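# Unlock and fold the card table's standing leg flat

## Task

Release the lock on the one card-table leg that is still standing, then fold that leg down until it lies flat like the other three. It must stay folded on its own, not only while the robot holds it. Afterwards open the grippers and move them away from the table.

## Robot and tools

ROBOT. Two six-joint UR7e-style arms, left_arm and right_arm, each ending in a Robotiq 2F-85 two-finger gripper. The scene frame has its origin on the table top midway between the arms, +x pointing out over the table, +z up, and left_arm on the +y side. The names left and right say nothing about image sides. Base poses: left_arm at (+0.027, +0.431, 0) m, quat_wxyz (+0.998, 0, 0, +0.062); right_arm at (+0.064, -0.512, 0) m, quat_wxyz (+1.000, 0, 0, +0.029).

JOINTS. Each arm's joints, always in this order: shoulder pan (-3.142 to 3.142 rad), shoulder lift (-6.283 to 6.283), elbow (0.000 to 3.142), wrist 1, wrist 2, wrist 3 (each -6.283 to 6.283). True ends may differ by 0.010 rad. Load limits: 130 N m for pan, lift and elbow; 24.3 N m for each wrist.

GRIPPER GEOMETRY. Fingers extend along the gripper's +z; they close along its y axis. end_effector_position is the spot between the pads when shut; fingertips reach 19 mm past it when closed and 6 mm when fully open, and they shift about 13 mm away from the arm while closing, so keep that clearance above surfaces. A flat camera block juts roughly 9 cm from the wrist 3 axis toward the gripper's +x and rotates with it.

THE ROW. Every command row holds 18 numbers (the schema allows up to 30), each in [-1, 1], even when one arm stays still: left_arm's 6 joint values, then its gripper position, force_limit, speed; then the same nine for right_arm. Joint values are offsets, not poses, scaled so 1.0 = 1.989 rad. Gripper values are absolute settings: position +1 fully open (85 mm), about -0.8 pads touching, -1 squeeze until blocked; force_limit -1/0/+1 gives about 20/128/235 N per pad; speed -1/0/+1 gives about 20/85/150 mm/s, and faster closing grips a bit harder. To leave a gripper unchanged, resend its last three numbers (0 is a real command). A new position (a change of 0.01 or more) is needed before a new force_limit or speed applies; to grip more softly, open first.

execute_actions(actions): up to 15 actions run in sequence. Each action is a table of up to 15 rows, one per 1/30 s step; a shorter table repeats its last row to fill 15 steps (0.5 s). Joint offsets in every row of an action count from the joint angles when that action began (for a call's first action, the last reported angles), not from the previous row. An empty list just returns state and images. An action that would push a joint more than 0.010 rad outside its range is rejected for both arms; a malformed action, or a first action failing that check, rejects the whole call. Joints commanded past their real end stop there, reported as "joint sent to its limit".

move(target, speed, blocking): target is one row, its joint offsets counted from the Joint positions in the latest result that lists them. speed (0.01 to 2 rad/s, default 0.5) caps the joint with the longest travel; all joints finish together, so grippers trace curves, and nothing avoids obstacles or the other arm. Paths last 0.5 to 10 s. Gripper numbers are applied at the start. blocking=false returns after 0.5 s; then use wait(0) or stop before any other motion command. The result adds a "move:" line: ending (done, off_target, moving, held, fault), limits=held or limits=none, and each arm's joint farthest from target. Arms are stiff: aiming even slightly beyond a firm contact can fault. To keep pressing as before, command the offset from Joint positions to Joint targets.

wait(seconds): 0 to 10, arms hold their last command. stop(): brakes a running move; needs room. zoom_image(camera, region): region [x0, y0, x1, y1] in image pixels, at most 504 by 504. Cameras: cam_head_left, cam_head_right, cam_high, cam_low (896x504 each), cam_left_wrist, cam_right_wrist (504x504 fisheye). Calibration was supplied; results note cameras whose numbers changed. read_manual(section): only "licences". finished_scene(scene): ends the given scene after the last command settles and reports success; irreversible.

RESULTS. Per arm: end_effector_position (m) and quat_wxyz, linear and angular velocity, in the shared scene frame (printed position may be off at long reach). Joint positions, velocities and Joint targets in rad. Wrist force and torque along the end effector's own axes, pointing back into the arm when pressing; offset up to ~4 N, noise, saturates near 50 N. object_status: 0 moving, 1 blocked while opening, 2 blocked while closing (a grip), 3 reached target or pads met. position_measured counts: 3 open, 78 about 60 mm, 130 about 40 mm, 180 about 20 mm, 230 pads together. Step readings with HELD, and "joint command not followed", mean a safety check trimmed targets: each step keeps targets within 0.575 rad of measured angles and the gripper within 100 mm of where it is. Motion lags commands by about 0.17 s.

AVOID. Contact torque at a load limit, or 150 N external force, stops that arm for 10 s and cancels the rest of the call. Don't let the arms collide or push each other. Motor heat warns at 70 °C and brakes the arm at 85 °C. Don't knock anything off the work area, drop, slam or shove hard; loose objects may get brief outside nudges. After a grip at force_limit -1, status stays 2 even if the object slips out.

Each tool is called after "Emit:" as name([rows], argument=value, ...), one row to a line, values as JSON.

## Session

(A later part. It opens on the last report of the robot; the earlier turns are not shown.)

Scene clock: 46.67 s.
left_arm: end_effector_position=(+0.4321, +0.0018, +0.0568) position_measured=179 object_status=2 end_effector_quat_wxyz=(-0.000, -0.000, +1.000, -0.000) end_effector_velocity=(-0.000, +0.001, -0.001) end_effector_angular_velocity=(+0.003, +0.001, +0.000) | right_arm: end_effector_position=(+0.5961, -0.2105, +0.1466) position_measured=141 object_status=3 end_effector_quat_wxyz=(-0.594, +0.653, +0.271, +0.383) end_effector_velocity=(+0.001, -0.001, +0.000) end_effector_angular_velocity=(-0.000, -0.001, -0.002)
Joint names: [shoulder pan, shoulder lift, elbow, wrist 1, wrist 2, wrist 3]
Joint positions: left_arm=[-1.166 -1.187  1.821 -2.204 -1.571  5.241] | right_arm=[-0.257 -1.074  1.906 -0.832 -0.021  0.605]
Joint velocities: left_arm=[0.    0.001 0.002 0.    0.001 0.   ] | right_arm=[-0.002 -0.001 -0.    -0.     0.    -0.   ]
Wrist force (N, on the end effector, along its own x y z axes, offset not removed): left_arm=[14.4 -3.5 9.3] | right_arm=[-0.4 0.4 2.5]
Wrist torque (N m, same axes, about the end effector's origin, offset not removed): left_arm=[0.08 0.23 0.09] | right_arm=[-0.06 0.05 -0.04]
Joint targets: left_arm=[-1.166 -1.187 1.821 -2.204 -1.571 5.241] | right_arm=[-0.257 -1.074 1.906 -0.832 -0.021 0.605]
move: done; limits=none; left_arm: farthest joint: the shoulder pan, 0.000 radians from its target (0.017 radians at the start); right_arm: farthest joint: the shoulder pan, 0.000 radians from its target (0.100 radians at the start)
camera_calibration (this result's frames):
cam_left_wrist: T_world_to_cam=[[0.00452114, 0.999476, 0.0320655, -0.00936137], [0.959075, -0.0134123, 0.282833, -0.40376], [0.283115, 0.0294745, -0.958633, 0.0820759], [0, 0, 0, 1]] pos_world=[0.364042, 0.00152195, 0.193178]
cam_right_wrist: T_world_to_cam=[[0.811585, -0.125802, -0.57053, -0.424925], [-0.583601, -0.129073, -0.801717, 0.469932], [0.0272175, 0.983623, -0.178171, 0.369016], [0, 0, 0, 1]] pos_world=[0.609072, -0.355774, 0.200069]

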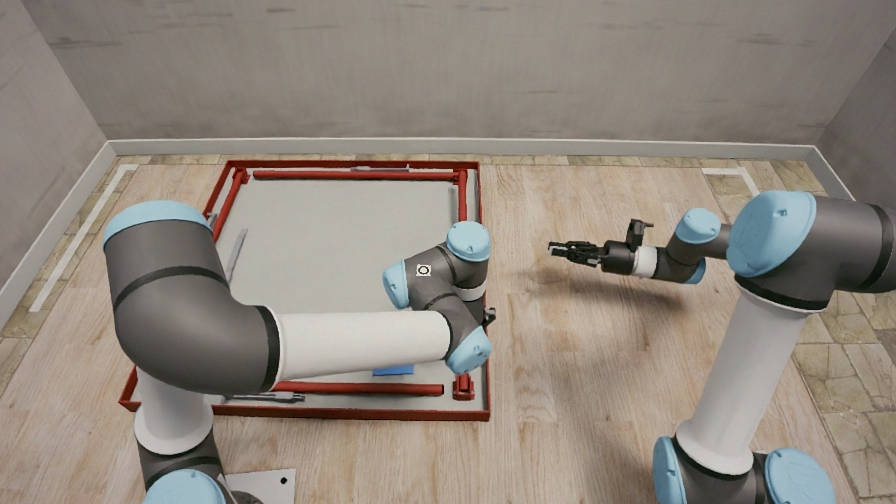

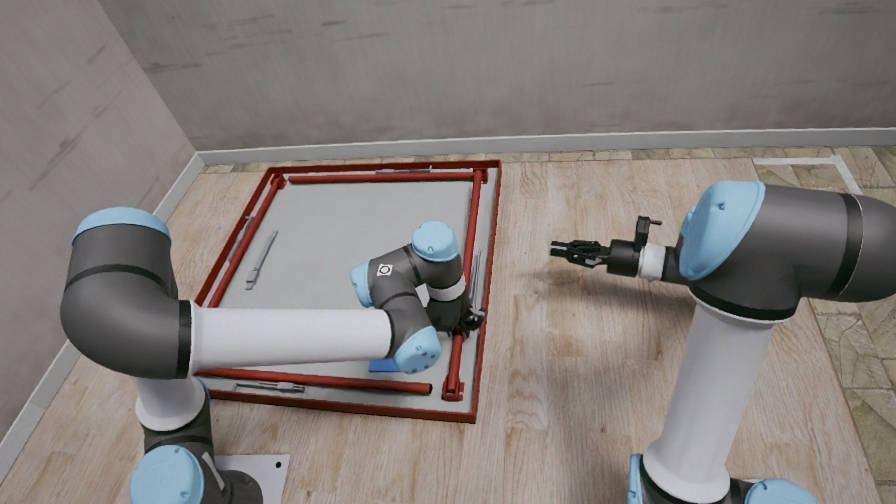

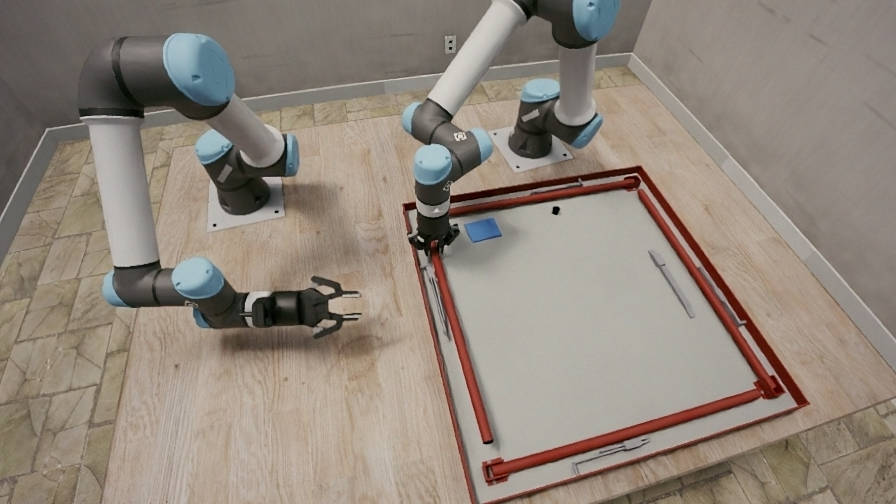

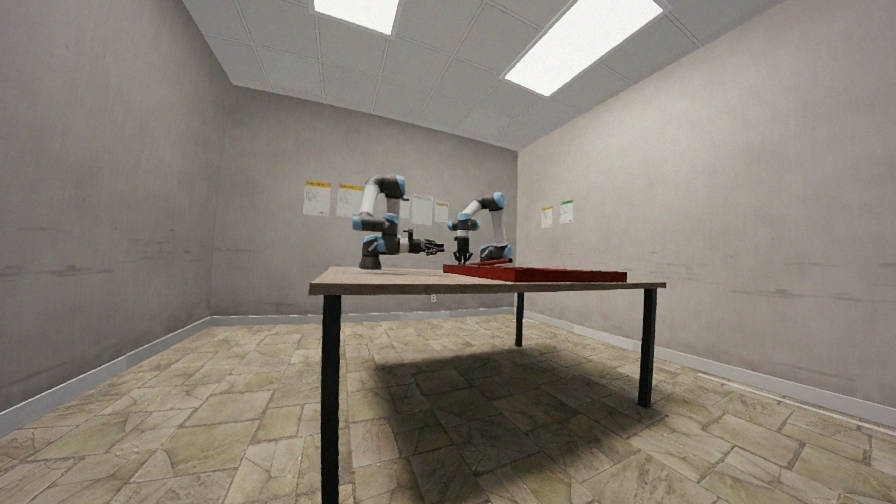

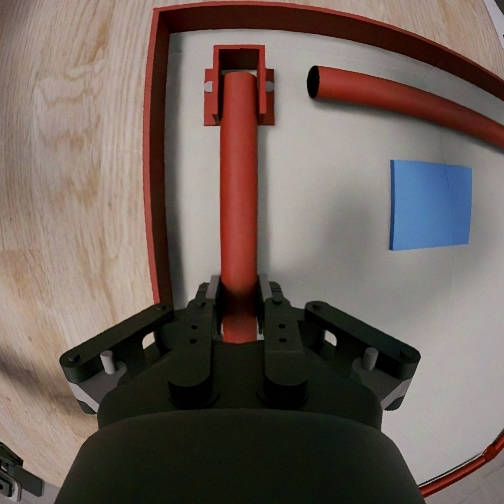

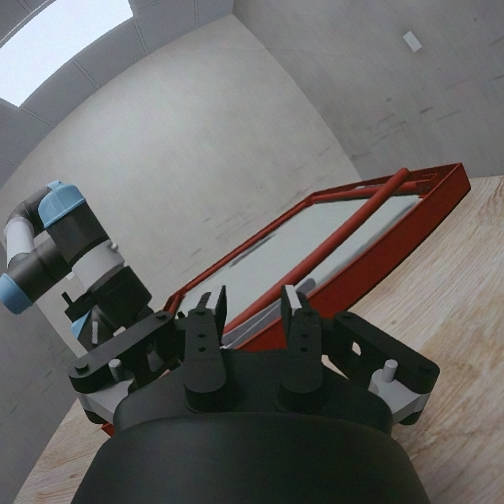

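Emit:
execute_actions(actions=[])

Emit:
move(target=[0,0.0055,0.0038,-0.0093,0,0,-1,-0.8,-0.7,0,0,0,0,0,0,-0.1,-0.6,0], speed=0.03)

Emit:
move(target=[0,0,0,0,0,0,-0.1,-0.8,-0.5,0,0,0,0,0,0,-0.1,-0.6,0])

Emit:
move(target=[0,-0.17,-0.09,0.26,0,0,-0.1,-0.8,-0.5,0,0,0,0,0,0,-0.1,-0.6,0])

Scene clock: 54.37 s.
left_arm: end_effector_position=(+0.4322, +0.0019, +0.0568) position_measured=179 object_status=2 end_effector_quat_wxyz=(-0.000, -0.000, +1.000, -0.000) end_effector_velocity=(+0.000, -0.001, +0.000) end_effector_angular_velocity=(-0.001, +0.000, +0.000) | right_arm: end_effector_position=(+0.5962, -0.2105, +0.1466) position_measured=141 object_status=3 end_effector_quat_wxyz=(-0.594, +0.653, +0.271, +0.383) end_effector_velocity=(-0.000, +0.000, +0.000) end_effector_angular_velocity=(+0.000, +0.001, +0.001)
Joint names: [shoulder pan, shoulder lift, elbow, wrist 1, wrist 2, wrist 3]
Joint positions: left_arm=[-1.165 -1.187  1.821 -2.204 -1.571  5.241] | right_arm=[-0.257 -1.074  1.906 -0.832 -0.021  0.605]
Joint velocities: left_arm=[-0.     0.001 -0.001  0.    -0.    -0.   ] | right_arm=[ 0.    -0.    -0.     0.001 -0.     0.   ]
Wrist force (N, on the end effector, along its own x y z axes, offset not removed): left_arm=[11.6 -6.9 10.0] | right_arm=[-0.7 -0.7 -0.3]
Wrist torque (N m, same axes, about the end effector's origin, offset not removed): left_arm=[0.24 0.34 0.12] | right_arm=[-0.15 0.14 -0.07]
Joint targets: left_arm=[-1.166 -1.187 1.821 -2.204 -1.571 5.241] | right_arm=[-0.257 -1.074 1.906 -0.832 -0.021 0.605]
camera_calibration (this result's frames):
cam_left_wrist: T_world_to_cam=[[0.00445244, 0.999468, 0.0323207, -0.0094395], [0.958985, -0.0134283, 0.28314, -0.403836], [0.283423, 0.0297344, -0.958534, 0.0818445], [0, 0, 0, 1]] pos_world=[0.364118, 0.00157806, 0.193098]
cam_right_wrist: T_world_to_cam=[[0.811572, -0.125882, -0.57053, -0.424965], [-0.583613, -0.129015, -0.801717, 0.469963], [0.0273151, 0.98362, -0.178171, 0.369009], [0, 0, 0, 1]] pos_world=[0.609087, -0.355828, 0.200069]

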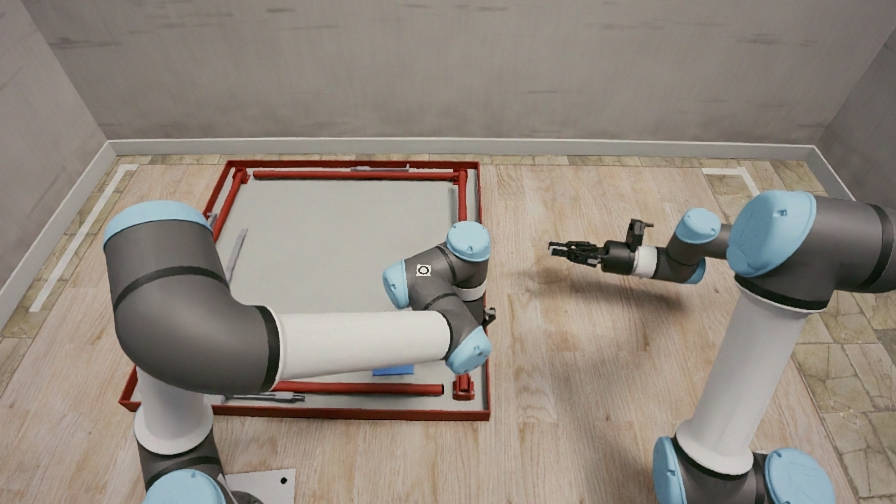

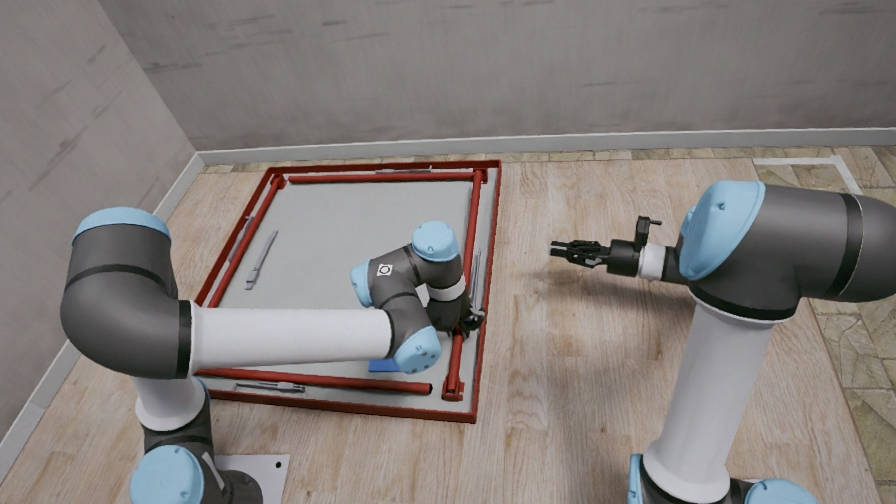

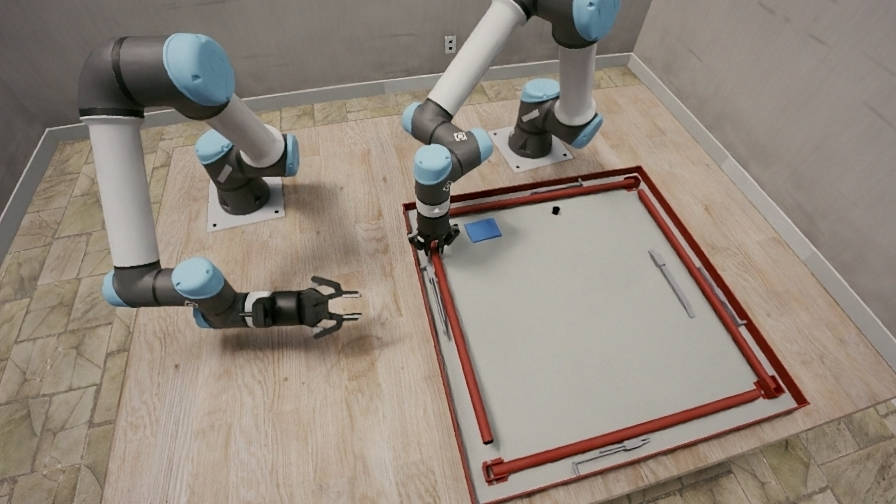

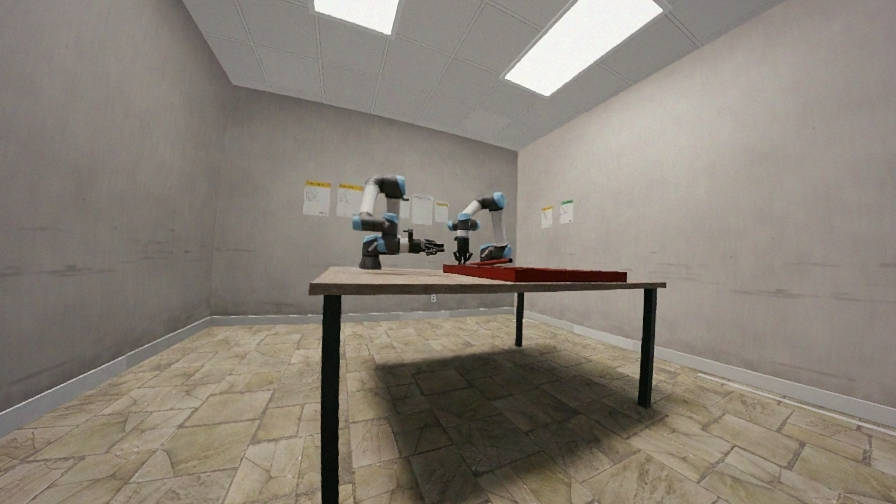

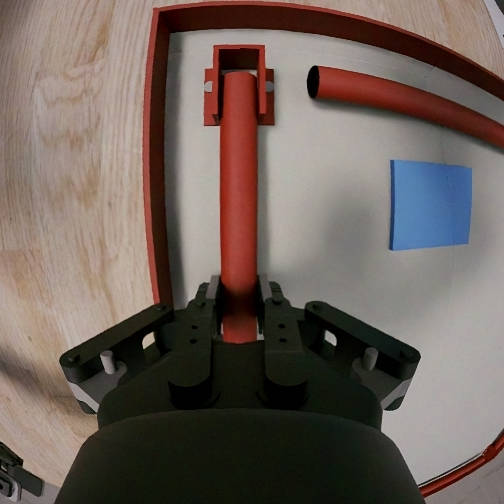

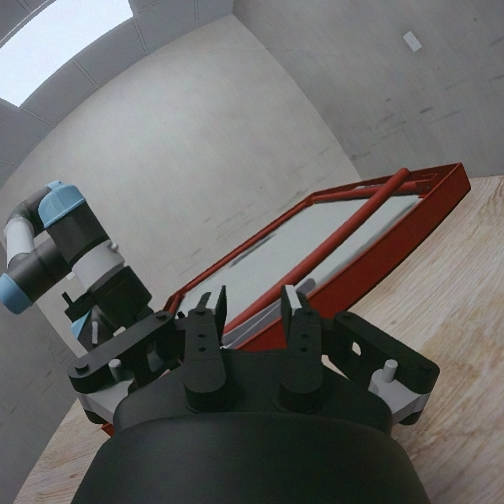

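Scene clock: 55.27 s.
left_arm: end_effector_position=(+0.4322, +0.0019, +0.0493) position_measured=179 object_status=2 end_effector_quat_wxyz=(+0.000, -0.000, +1.000, -0.000) end_effector_velocity=(+0.000, -0.000, -0.000) end_effector_angular_velocity=(-0.001, -0.001, -0.000) | right_arm: end_effector_position=(+0.5962, -0.2105, +0.1466) position_measured=141 object_status=3 end_effector_quat_wxyz=(-0.594, +0.653, +0.271, +0.383) end_effector_velocity=(-0.000, +0.000, +0.001) end_effector_angular_velocity=(+0.000, +0.000, +0.001)
Joint names: [shoulder pan, shoulder lift, elbow, wrist 1, wrist 2, wrist 3]
Joint positions: left_arm=[-1.165 -1.176  1.828 -2.223 -1.571  5.241] | right_arm=[-0.257 -1.074  1.906 -0.832 -0.021  0.605]
Joint velocities: left_arm=[-0.     0.     0.001 -0.003 -0.    -0.   ] | right_arm=[ 0.001 -0.001 -0.001  0.001  0.     0.   ]
Wrist force (N, on the end effector, along its own x y z axes, offset not removed): left_arm=[-4.3 -10.3 9.5] | right_arm=[-0.8 0.3 1.1]
Wrist torque (N m, same axes, about the end effector's origin, offset not removed): left_arm=[0.05 0.18 0.11] | right_arm=[-0.04 0.10 -0.07]
Joint targets: left_arm=[-1.165 -1.176 1.828 -2.223 -1.571 5.241] | right_arm=[-0.257 -1.074 1.906 -0.832 -0.021 0.605]
move: done; limits=none; left_arm: farthest joint: the shoulder pan, 0.000 radians from its target (0.000 radians at the start); right_arm: farthest joint: the shoulder pan, 0.000 radians from its target (0.000 radians at the start)
camera_calibration (this result's frames):
cam_left_wrist: T_world_to_cam=[[0.00441726, 0.999469, 0.0322874, -0.00922226], [0.95898, -0.0133856, 0.283158, -0.401706], [0.28344, 0.0297122, -0.95853, 0.0746342], [0, 0, 0, 1]] pos_world=[0.364114, 0.00162274, 0.185583]
cam_right_wrist: T_world_to_cam=[[0.811572, -0.125882, -0.57053, -0.424966], [-0.583613, -0.129015, -0.801717, 0.469963], [0.0273154, 0.98362, -0.178171, 0.369008], [0, 0, 0, 1]] pos_world=[0.609087, -0.355828, 0.200069]

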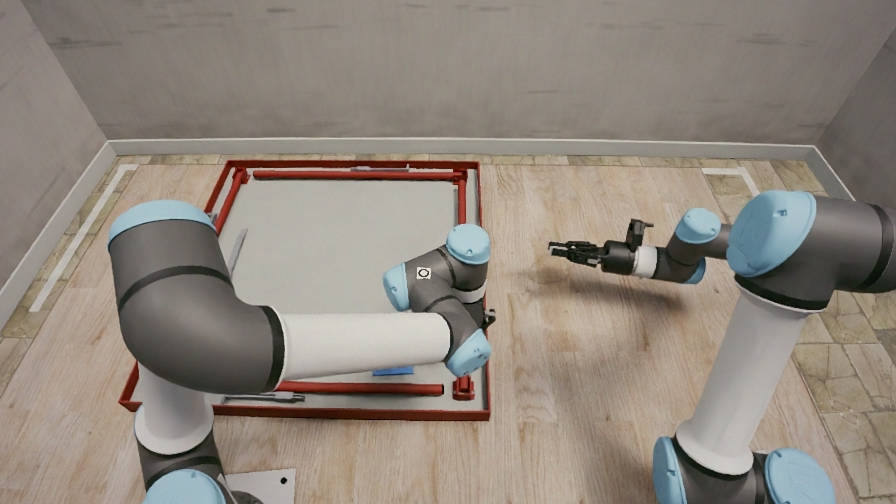

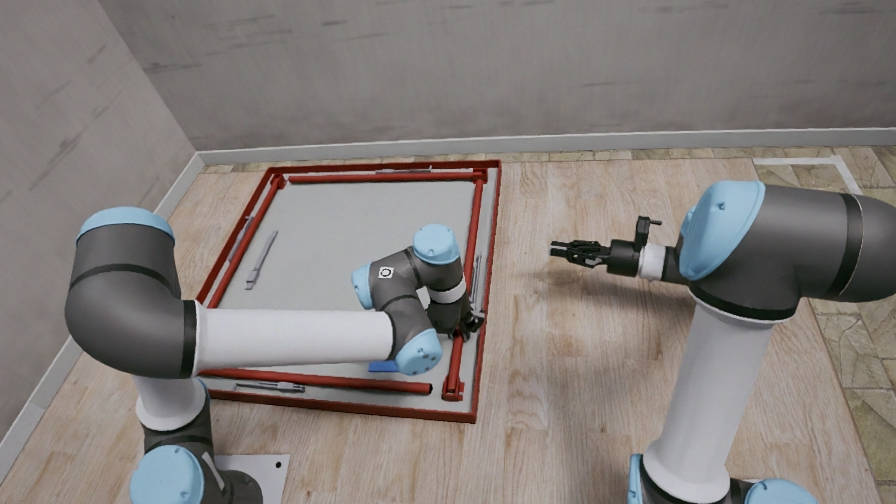

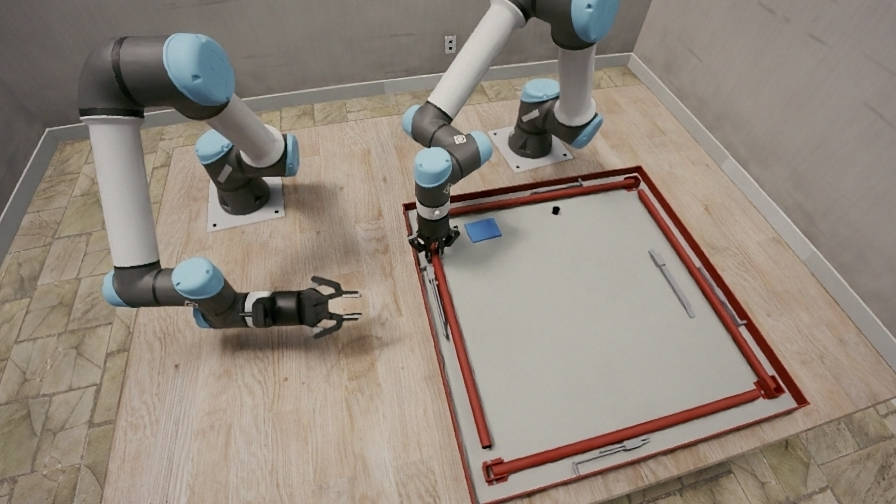

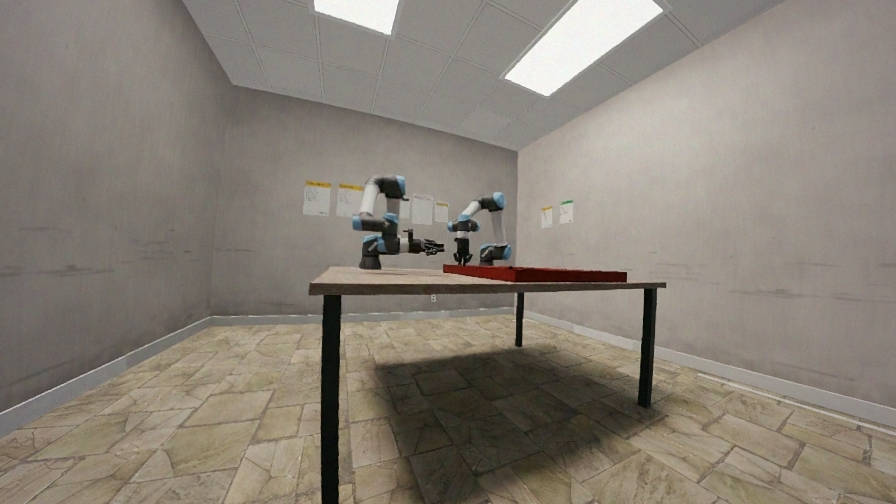

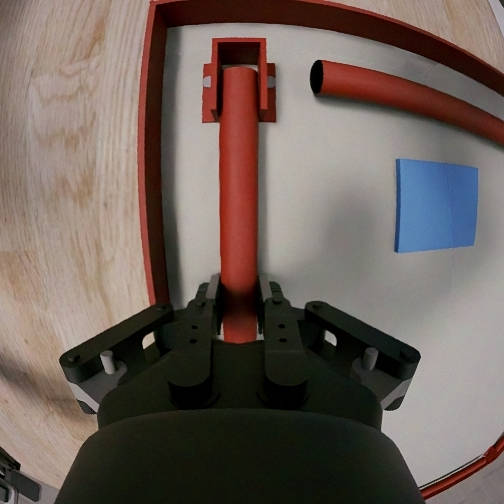

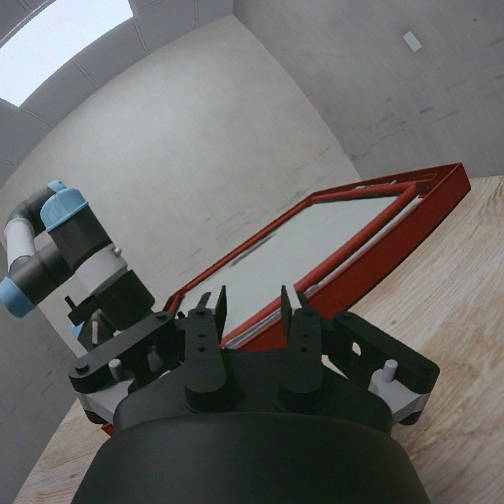

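Scene clock: 55.90 s.
left_arm: end_effector_position=(+0.4322, +0.0020, +0.0492) position_measured=141 object_status=0 end_effector_quat_wxyz=(-0.000, -0.000, +1.000, -0.000) end_effector_velocity=(-0.000, -0.000, +0.000) end_effector_angular_velocity=(-0.001, +0.001, +0.000) | right_arm: end_effector_position=(+0.5962, -0.2105, +0.1466) position_measured=141 object_status=3 end_effector_quat_wxyz=(-0.594, +0.653, +0.271, +0.383) end_effector_velocity=(-0.000, +0.000, +0.000) end_effector_angular_velocity=(-0.000, -0.000, +0.001)
Joint names: [shoulder pan, shoulder lift, elbow, wrist 1, wrist 2, wrist 3]
Joint positions: left_arm=[-1.165 -1.176  1.828 -2.223 -1.571  5.241] | right_arm=[-0.257 -1.074  1.906 -0.832 -0.021  0.605]
Joint velocities: left_arm=[ 0.    -0.    -0.     0.    -0.002  0.   ] | right_arm=[ 0.    -0.    -0.     0.    -0.     0.001]
Wrist force (N, on the end effector, along its own x y z axes, offset not removed): left_arm=[0.5 -0.2 -0.2] | right_arm=[-1.0 -2.0 0.4]
Wrist torque (N m, same axes, about the end effector's origin, offset not removed): left_arm=[0.09 -0.04 -0.01] | right_arm=[-0.42 0.16 -0.08]
Joint targets: left_arm=[-1.165 -1.176 1.828 -2.223 -1.571 5.241] | right_arm=[-0.257 -1.074 1.906 -0.832 -0.021 0.605]
move: done; limits=none; left_arm: farthest joint: the shoulder pan, 0.000 radians from its target (0.000 radians at the start); right_arm: farthest joint: the shoulder pan, 0.000 radians from its target (0.000 radians at the start)
camera_calibration (this result's frames):
cam_left_wrist: T_world_to_cam=[[0.00439886, 0.999468, 0.0323186, -0.00923612], [0.958985, -0.0133762, 0.28314, -0.401697], [0.283422, 0.0297475, -0.958534, 0.0746078], [0, 0, 0, 1]] pos_world=[0.364116, 0.00163862, 0.185549]
cam_right_wrist: T_world_to_cam=[[0.811572, -0.125882, -0.57053, -0.424965], [-0.583613, -0.129015, -0.801717, 0.469963], [0.0273152, 0.98362, -0.178171, 0.369009], [0, 0, 0, 1]] pos_world=[0.609087, -0.355828, 0.200069]

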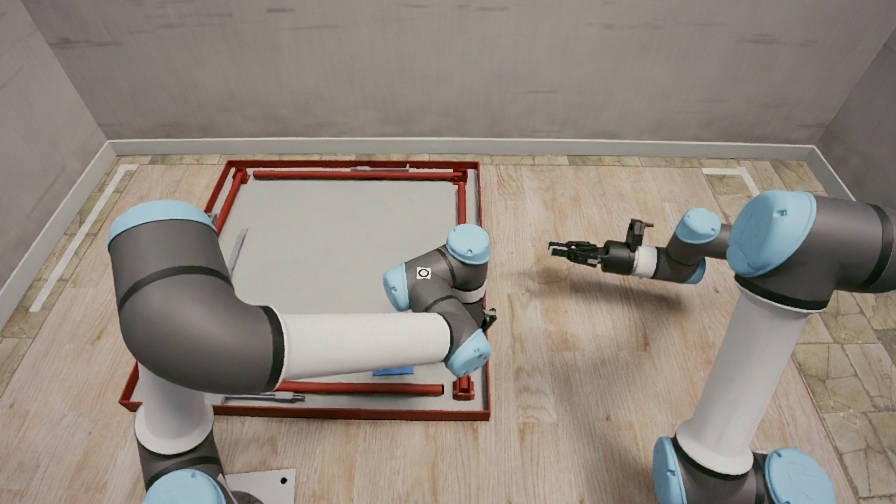

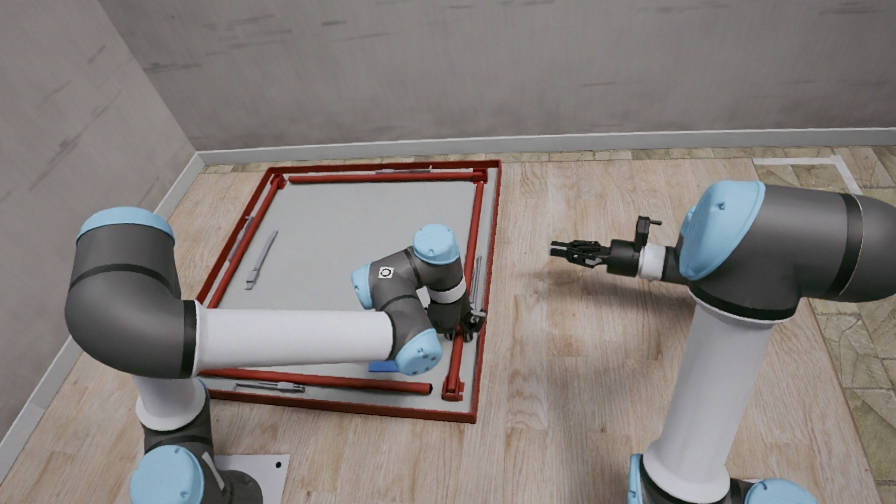

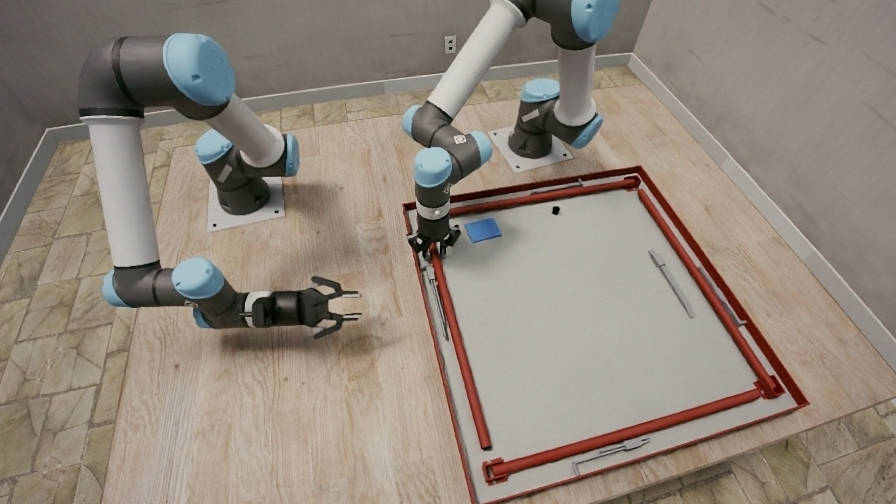

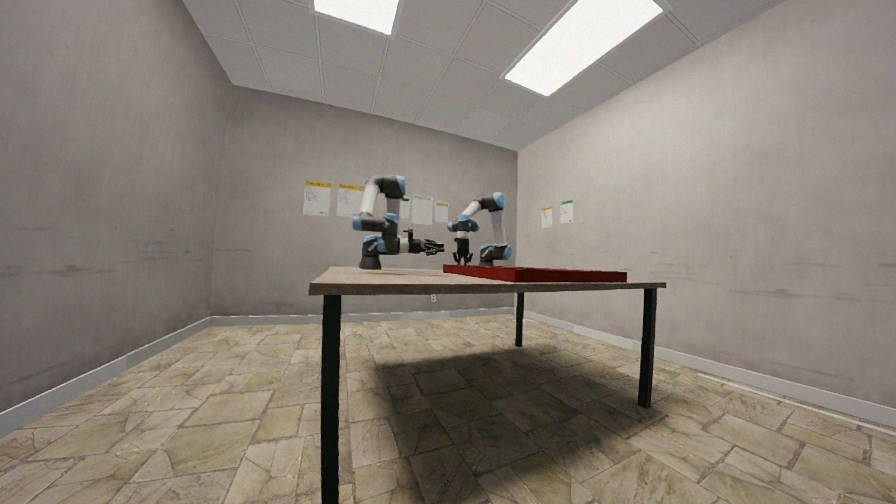

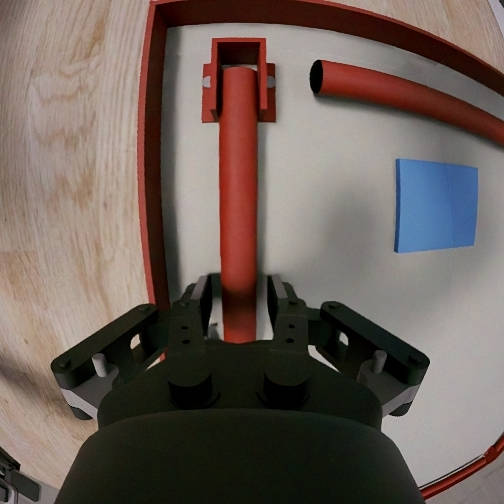

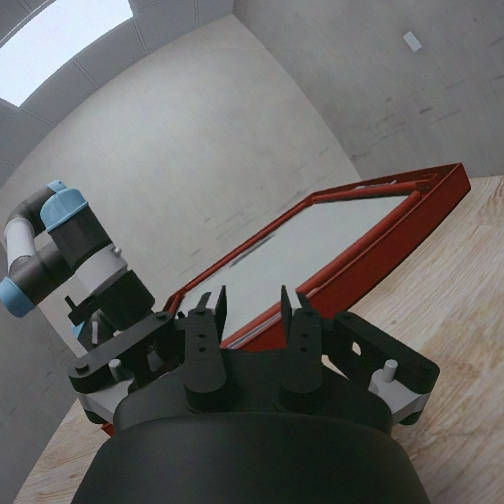

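Scene clock: 57.50 s.
left_arm: end_effector_position=(+0.4007, +0.0559, +0.2663) position_measured=141 object_status=3 end_effector_quat_wxyz=(-0.000, -0.000, +1.000, -0.000) end_effector_velocity=(+0.000, +0.000, +0.000) end_effector_angular_velocity=(+0.000, -0.000, +0.000) | right_arm: end_effector_position=(+0.5962, -0.2105, +0.1466) position_measured=141 object_status=3 end_effector_quat_wxyz=(-0.594, +0.653, +0.271, +0.383) end_effector_velocity=(-0.001, +0.001, -0.000) end_effector_angular_velocity=(+0.000, +0.001, +0.001)
Joint names: [shoulder pan, shoulder lift, elbow, wrist 1, wrist 2, wrist 3]
Joint positions: left_arm=[-1.165 -1.514  1.649 -1.706 -1.571  5.241] | right_arm=[-0.257 -1.074  1.906 -0.832 -0.021  0.605]
Joint velocities: left_arm=[-0.    -0.    -0.     0.001  0.    -0.   ] | right_arm=[ 0.001 -0.     0.002 -0.     0.     0.   ]
Wrist force (N, on the end effector, along its own x y z axes, offset not removed): left_arm=[-2.0 0.8 -2.6] | right_arm=[-0.7 0.0 0.5]
Wrist torque (N m, same axes, about the end effector's origin, offset not removed): left_arm=[0.27 0.33 0.04] | right_arm=[-0.15 0.15 -0.04]
Joint targets: left_arm=[-1.165 -1.515 1.649 -1.706 -1.571 5.241] | right_arm=[-0.257 -1.074 1.906 -0.832 -0.021 0.605]
move: done; limits=none; left_arm: farthest joint: the shoulder pan, 0.000 radians from its target (0.000 radians at the start); right_arm: farthest joint: the shoulder pan, 0.000 radians from its target (0.000 radians at the start)
camera_calibration (this result's frames):
cam_left_wrist: T_world_to_cam=[[0.00439916, 0.999467, 0.0323375, -0.0700659], [0.958988, -0.0133816, 0.283129, -0.4322], [0.283411, 0.0297658, -0.958536, 0.290065], [0, 0, 0, 1]] pos_world=[0.332575, 0.0556111, 0.402672]
cam_right_wrist: T_world_to_cam=[[0.811572, -0.125882, -0.57053, -0.424966], [-0.583613, -0.129015, -0.801717, 0.469963], [0.0273153, 0.98362, -0.178171, 0.369009], [0, 0, 0, 1]] pos_world=[0.609087, -0.355828, 0.200069]

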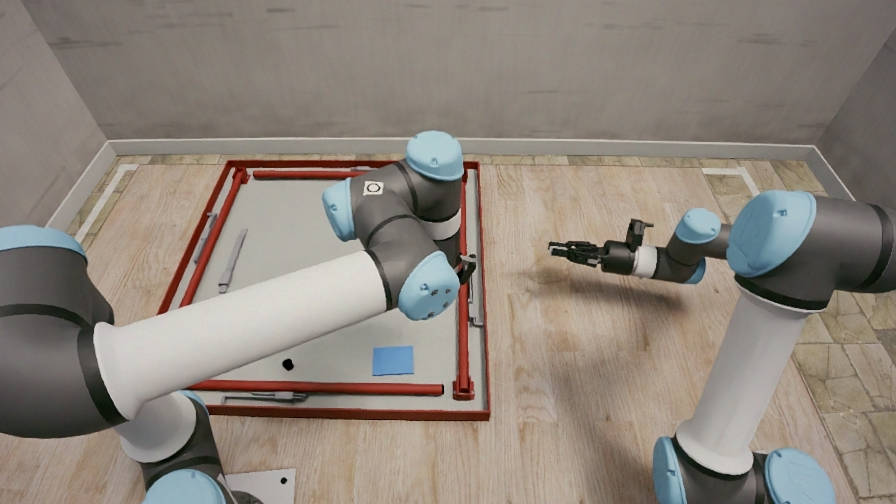

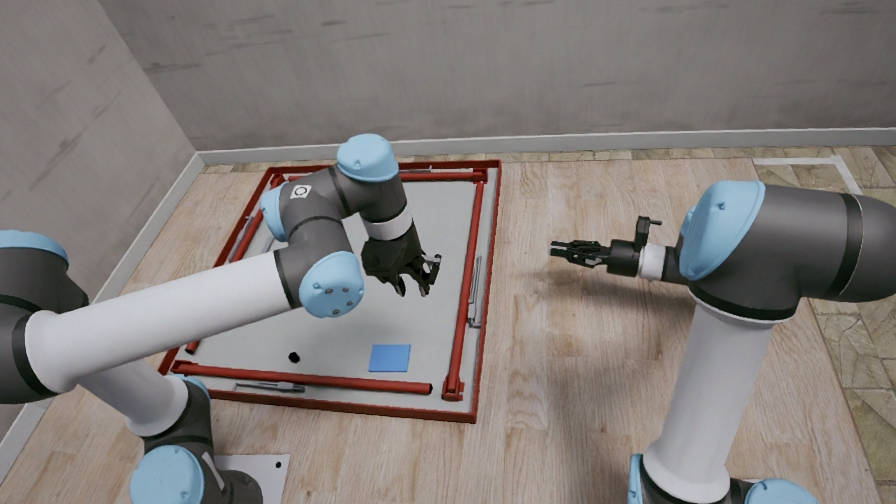

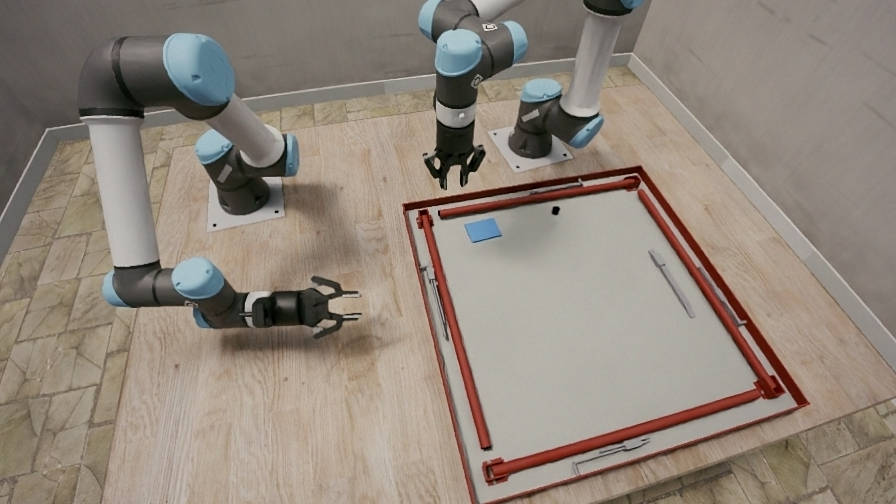

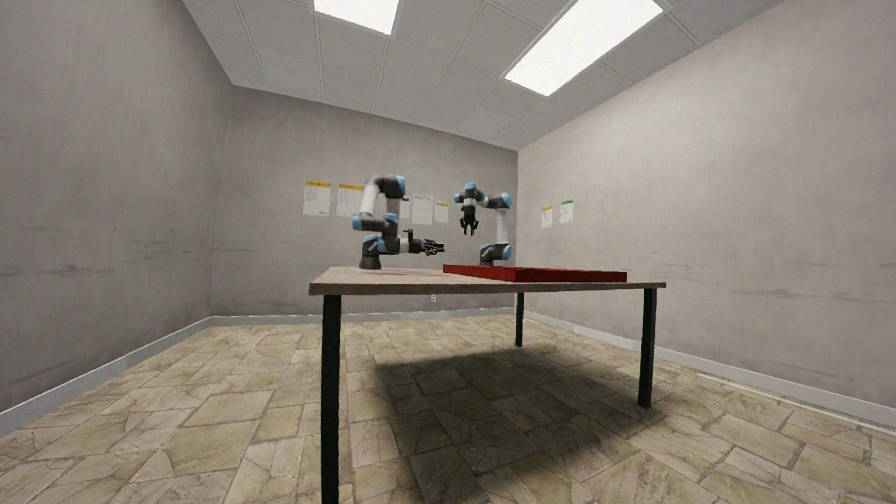

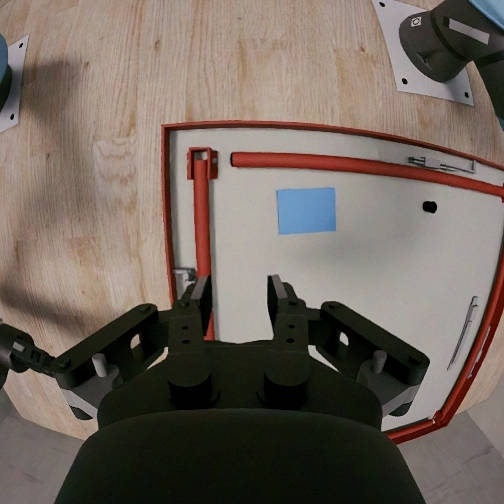

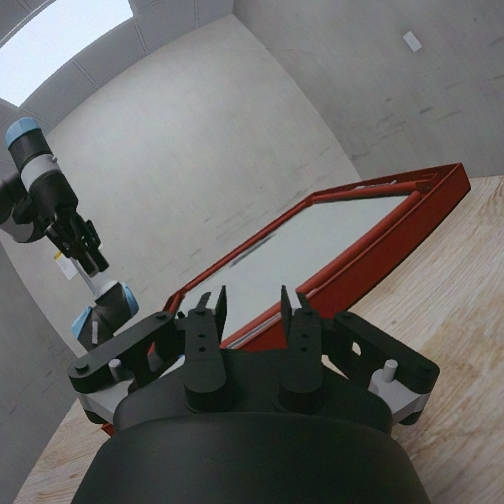

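Emit:
finished_scene(scene=2)

The scene is finished: the task was done.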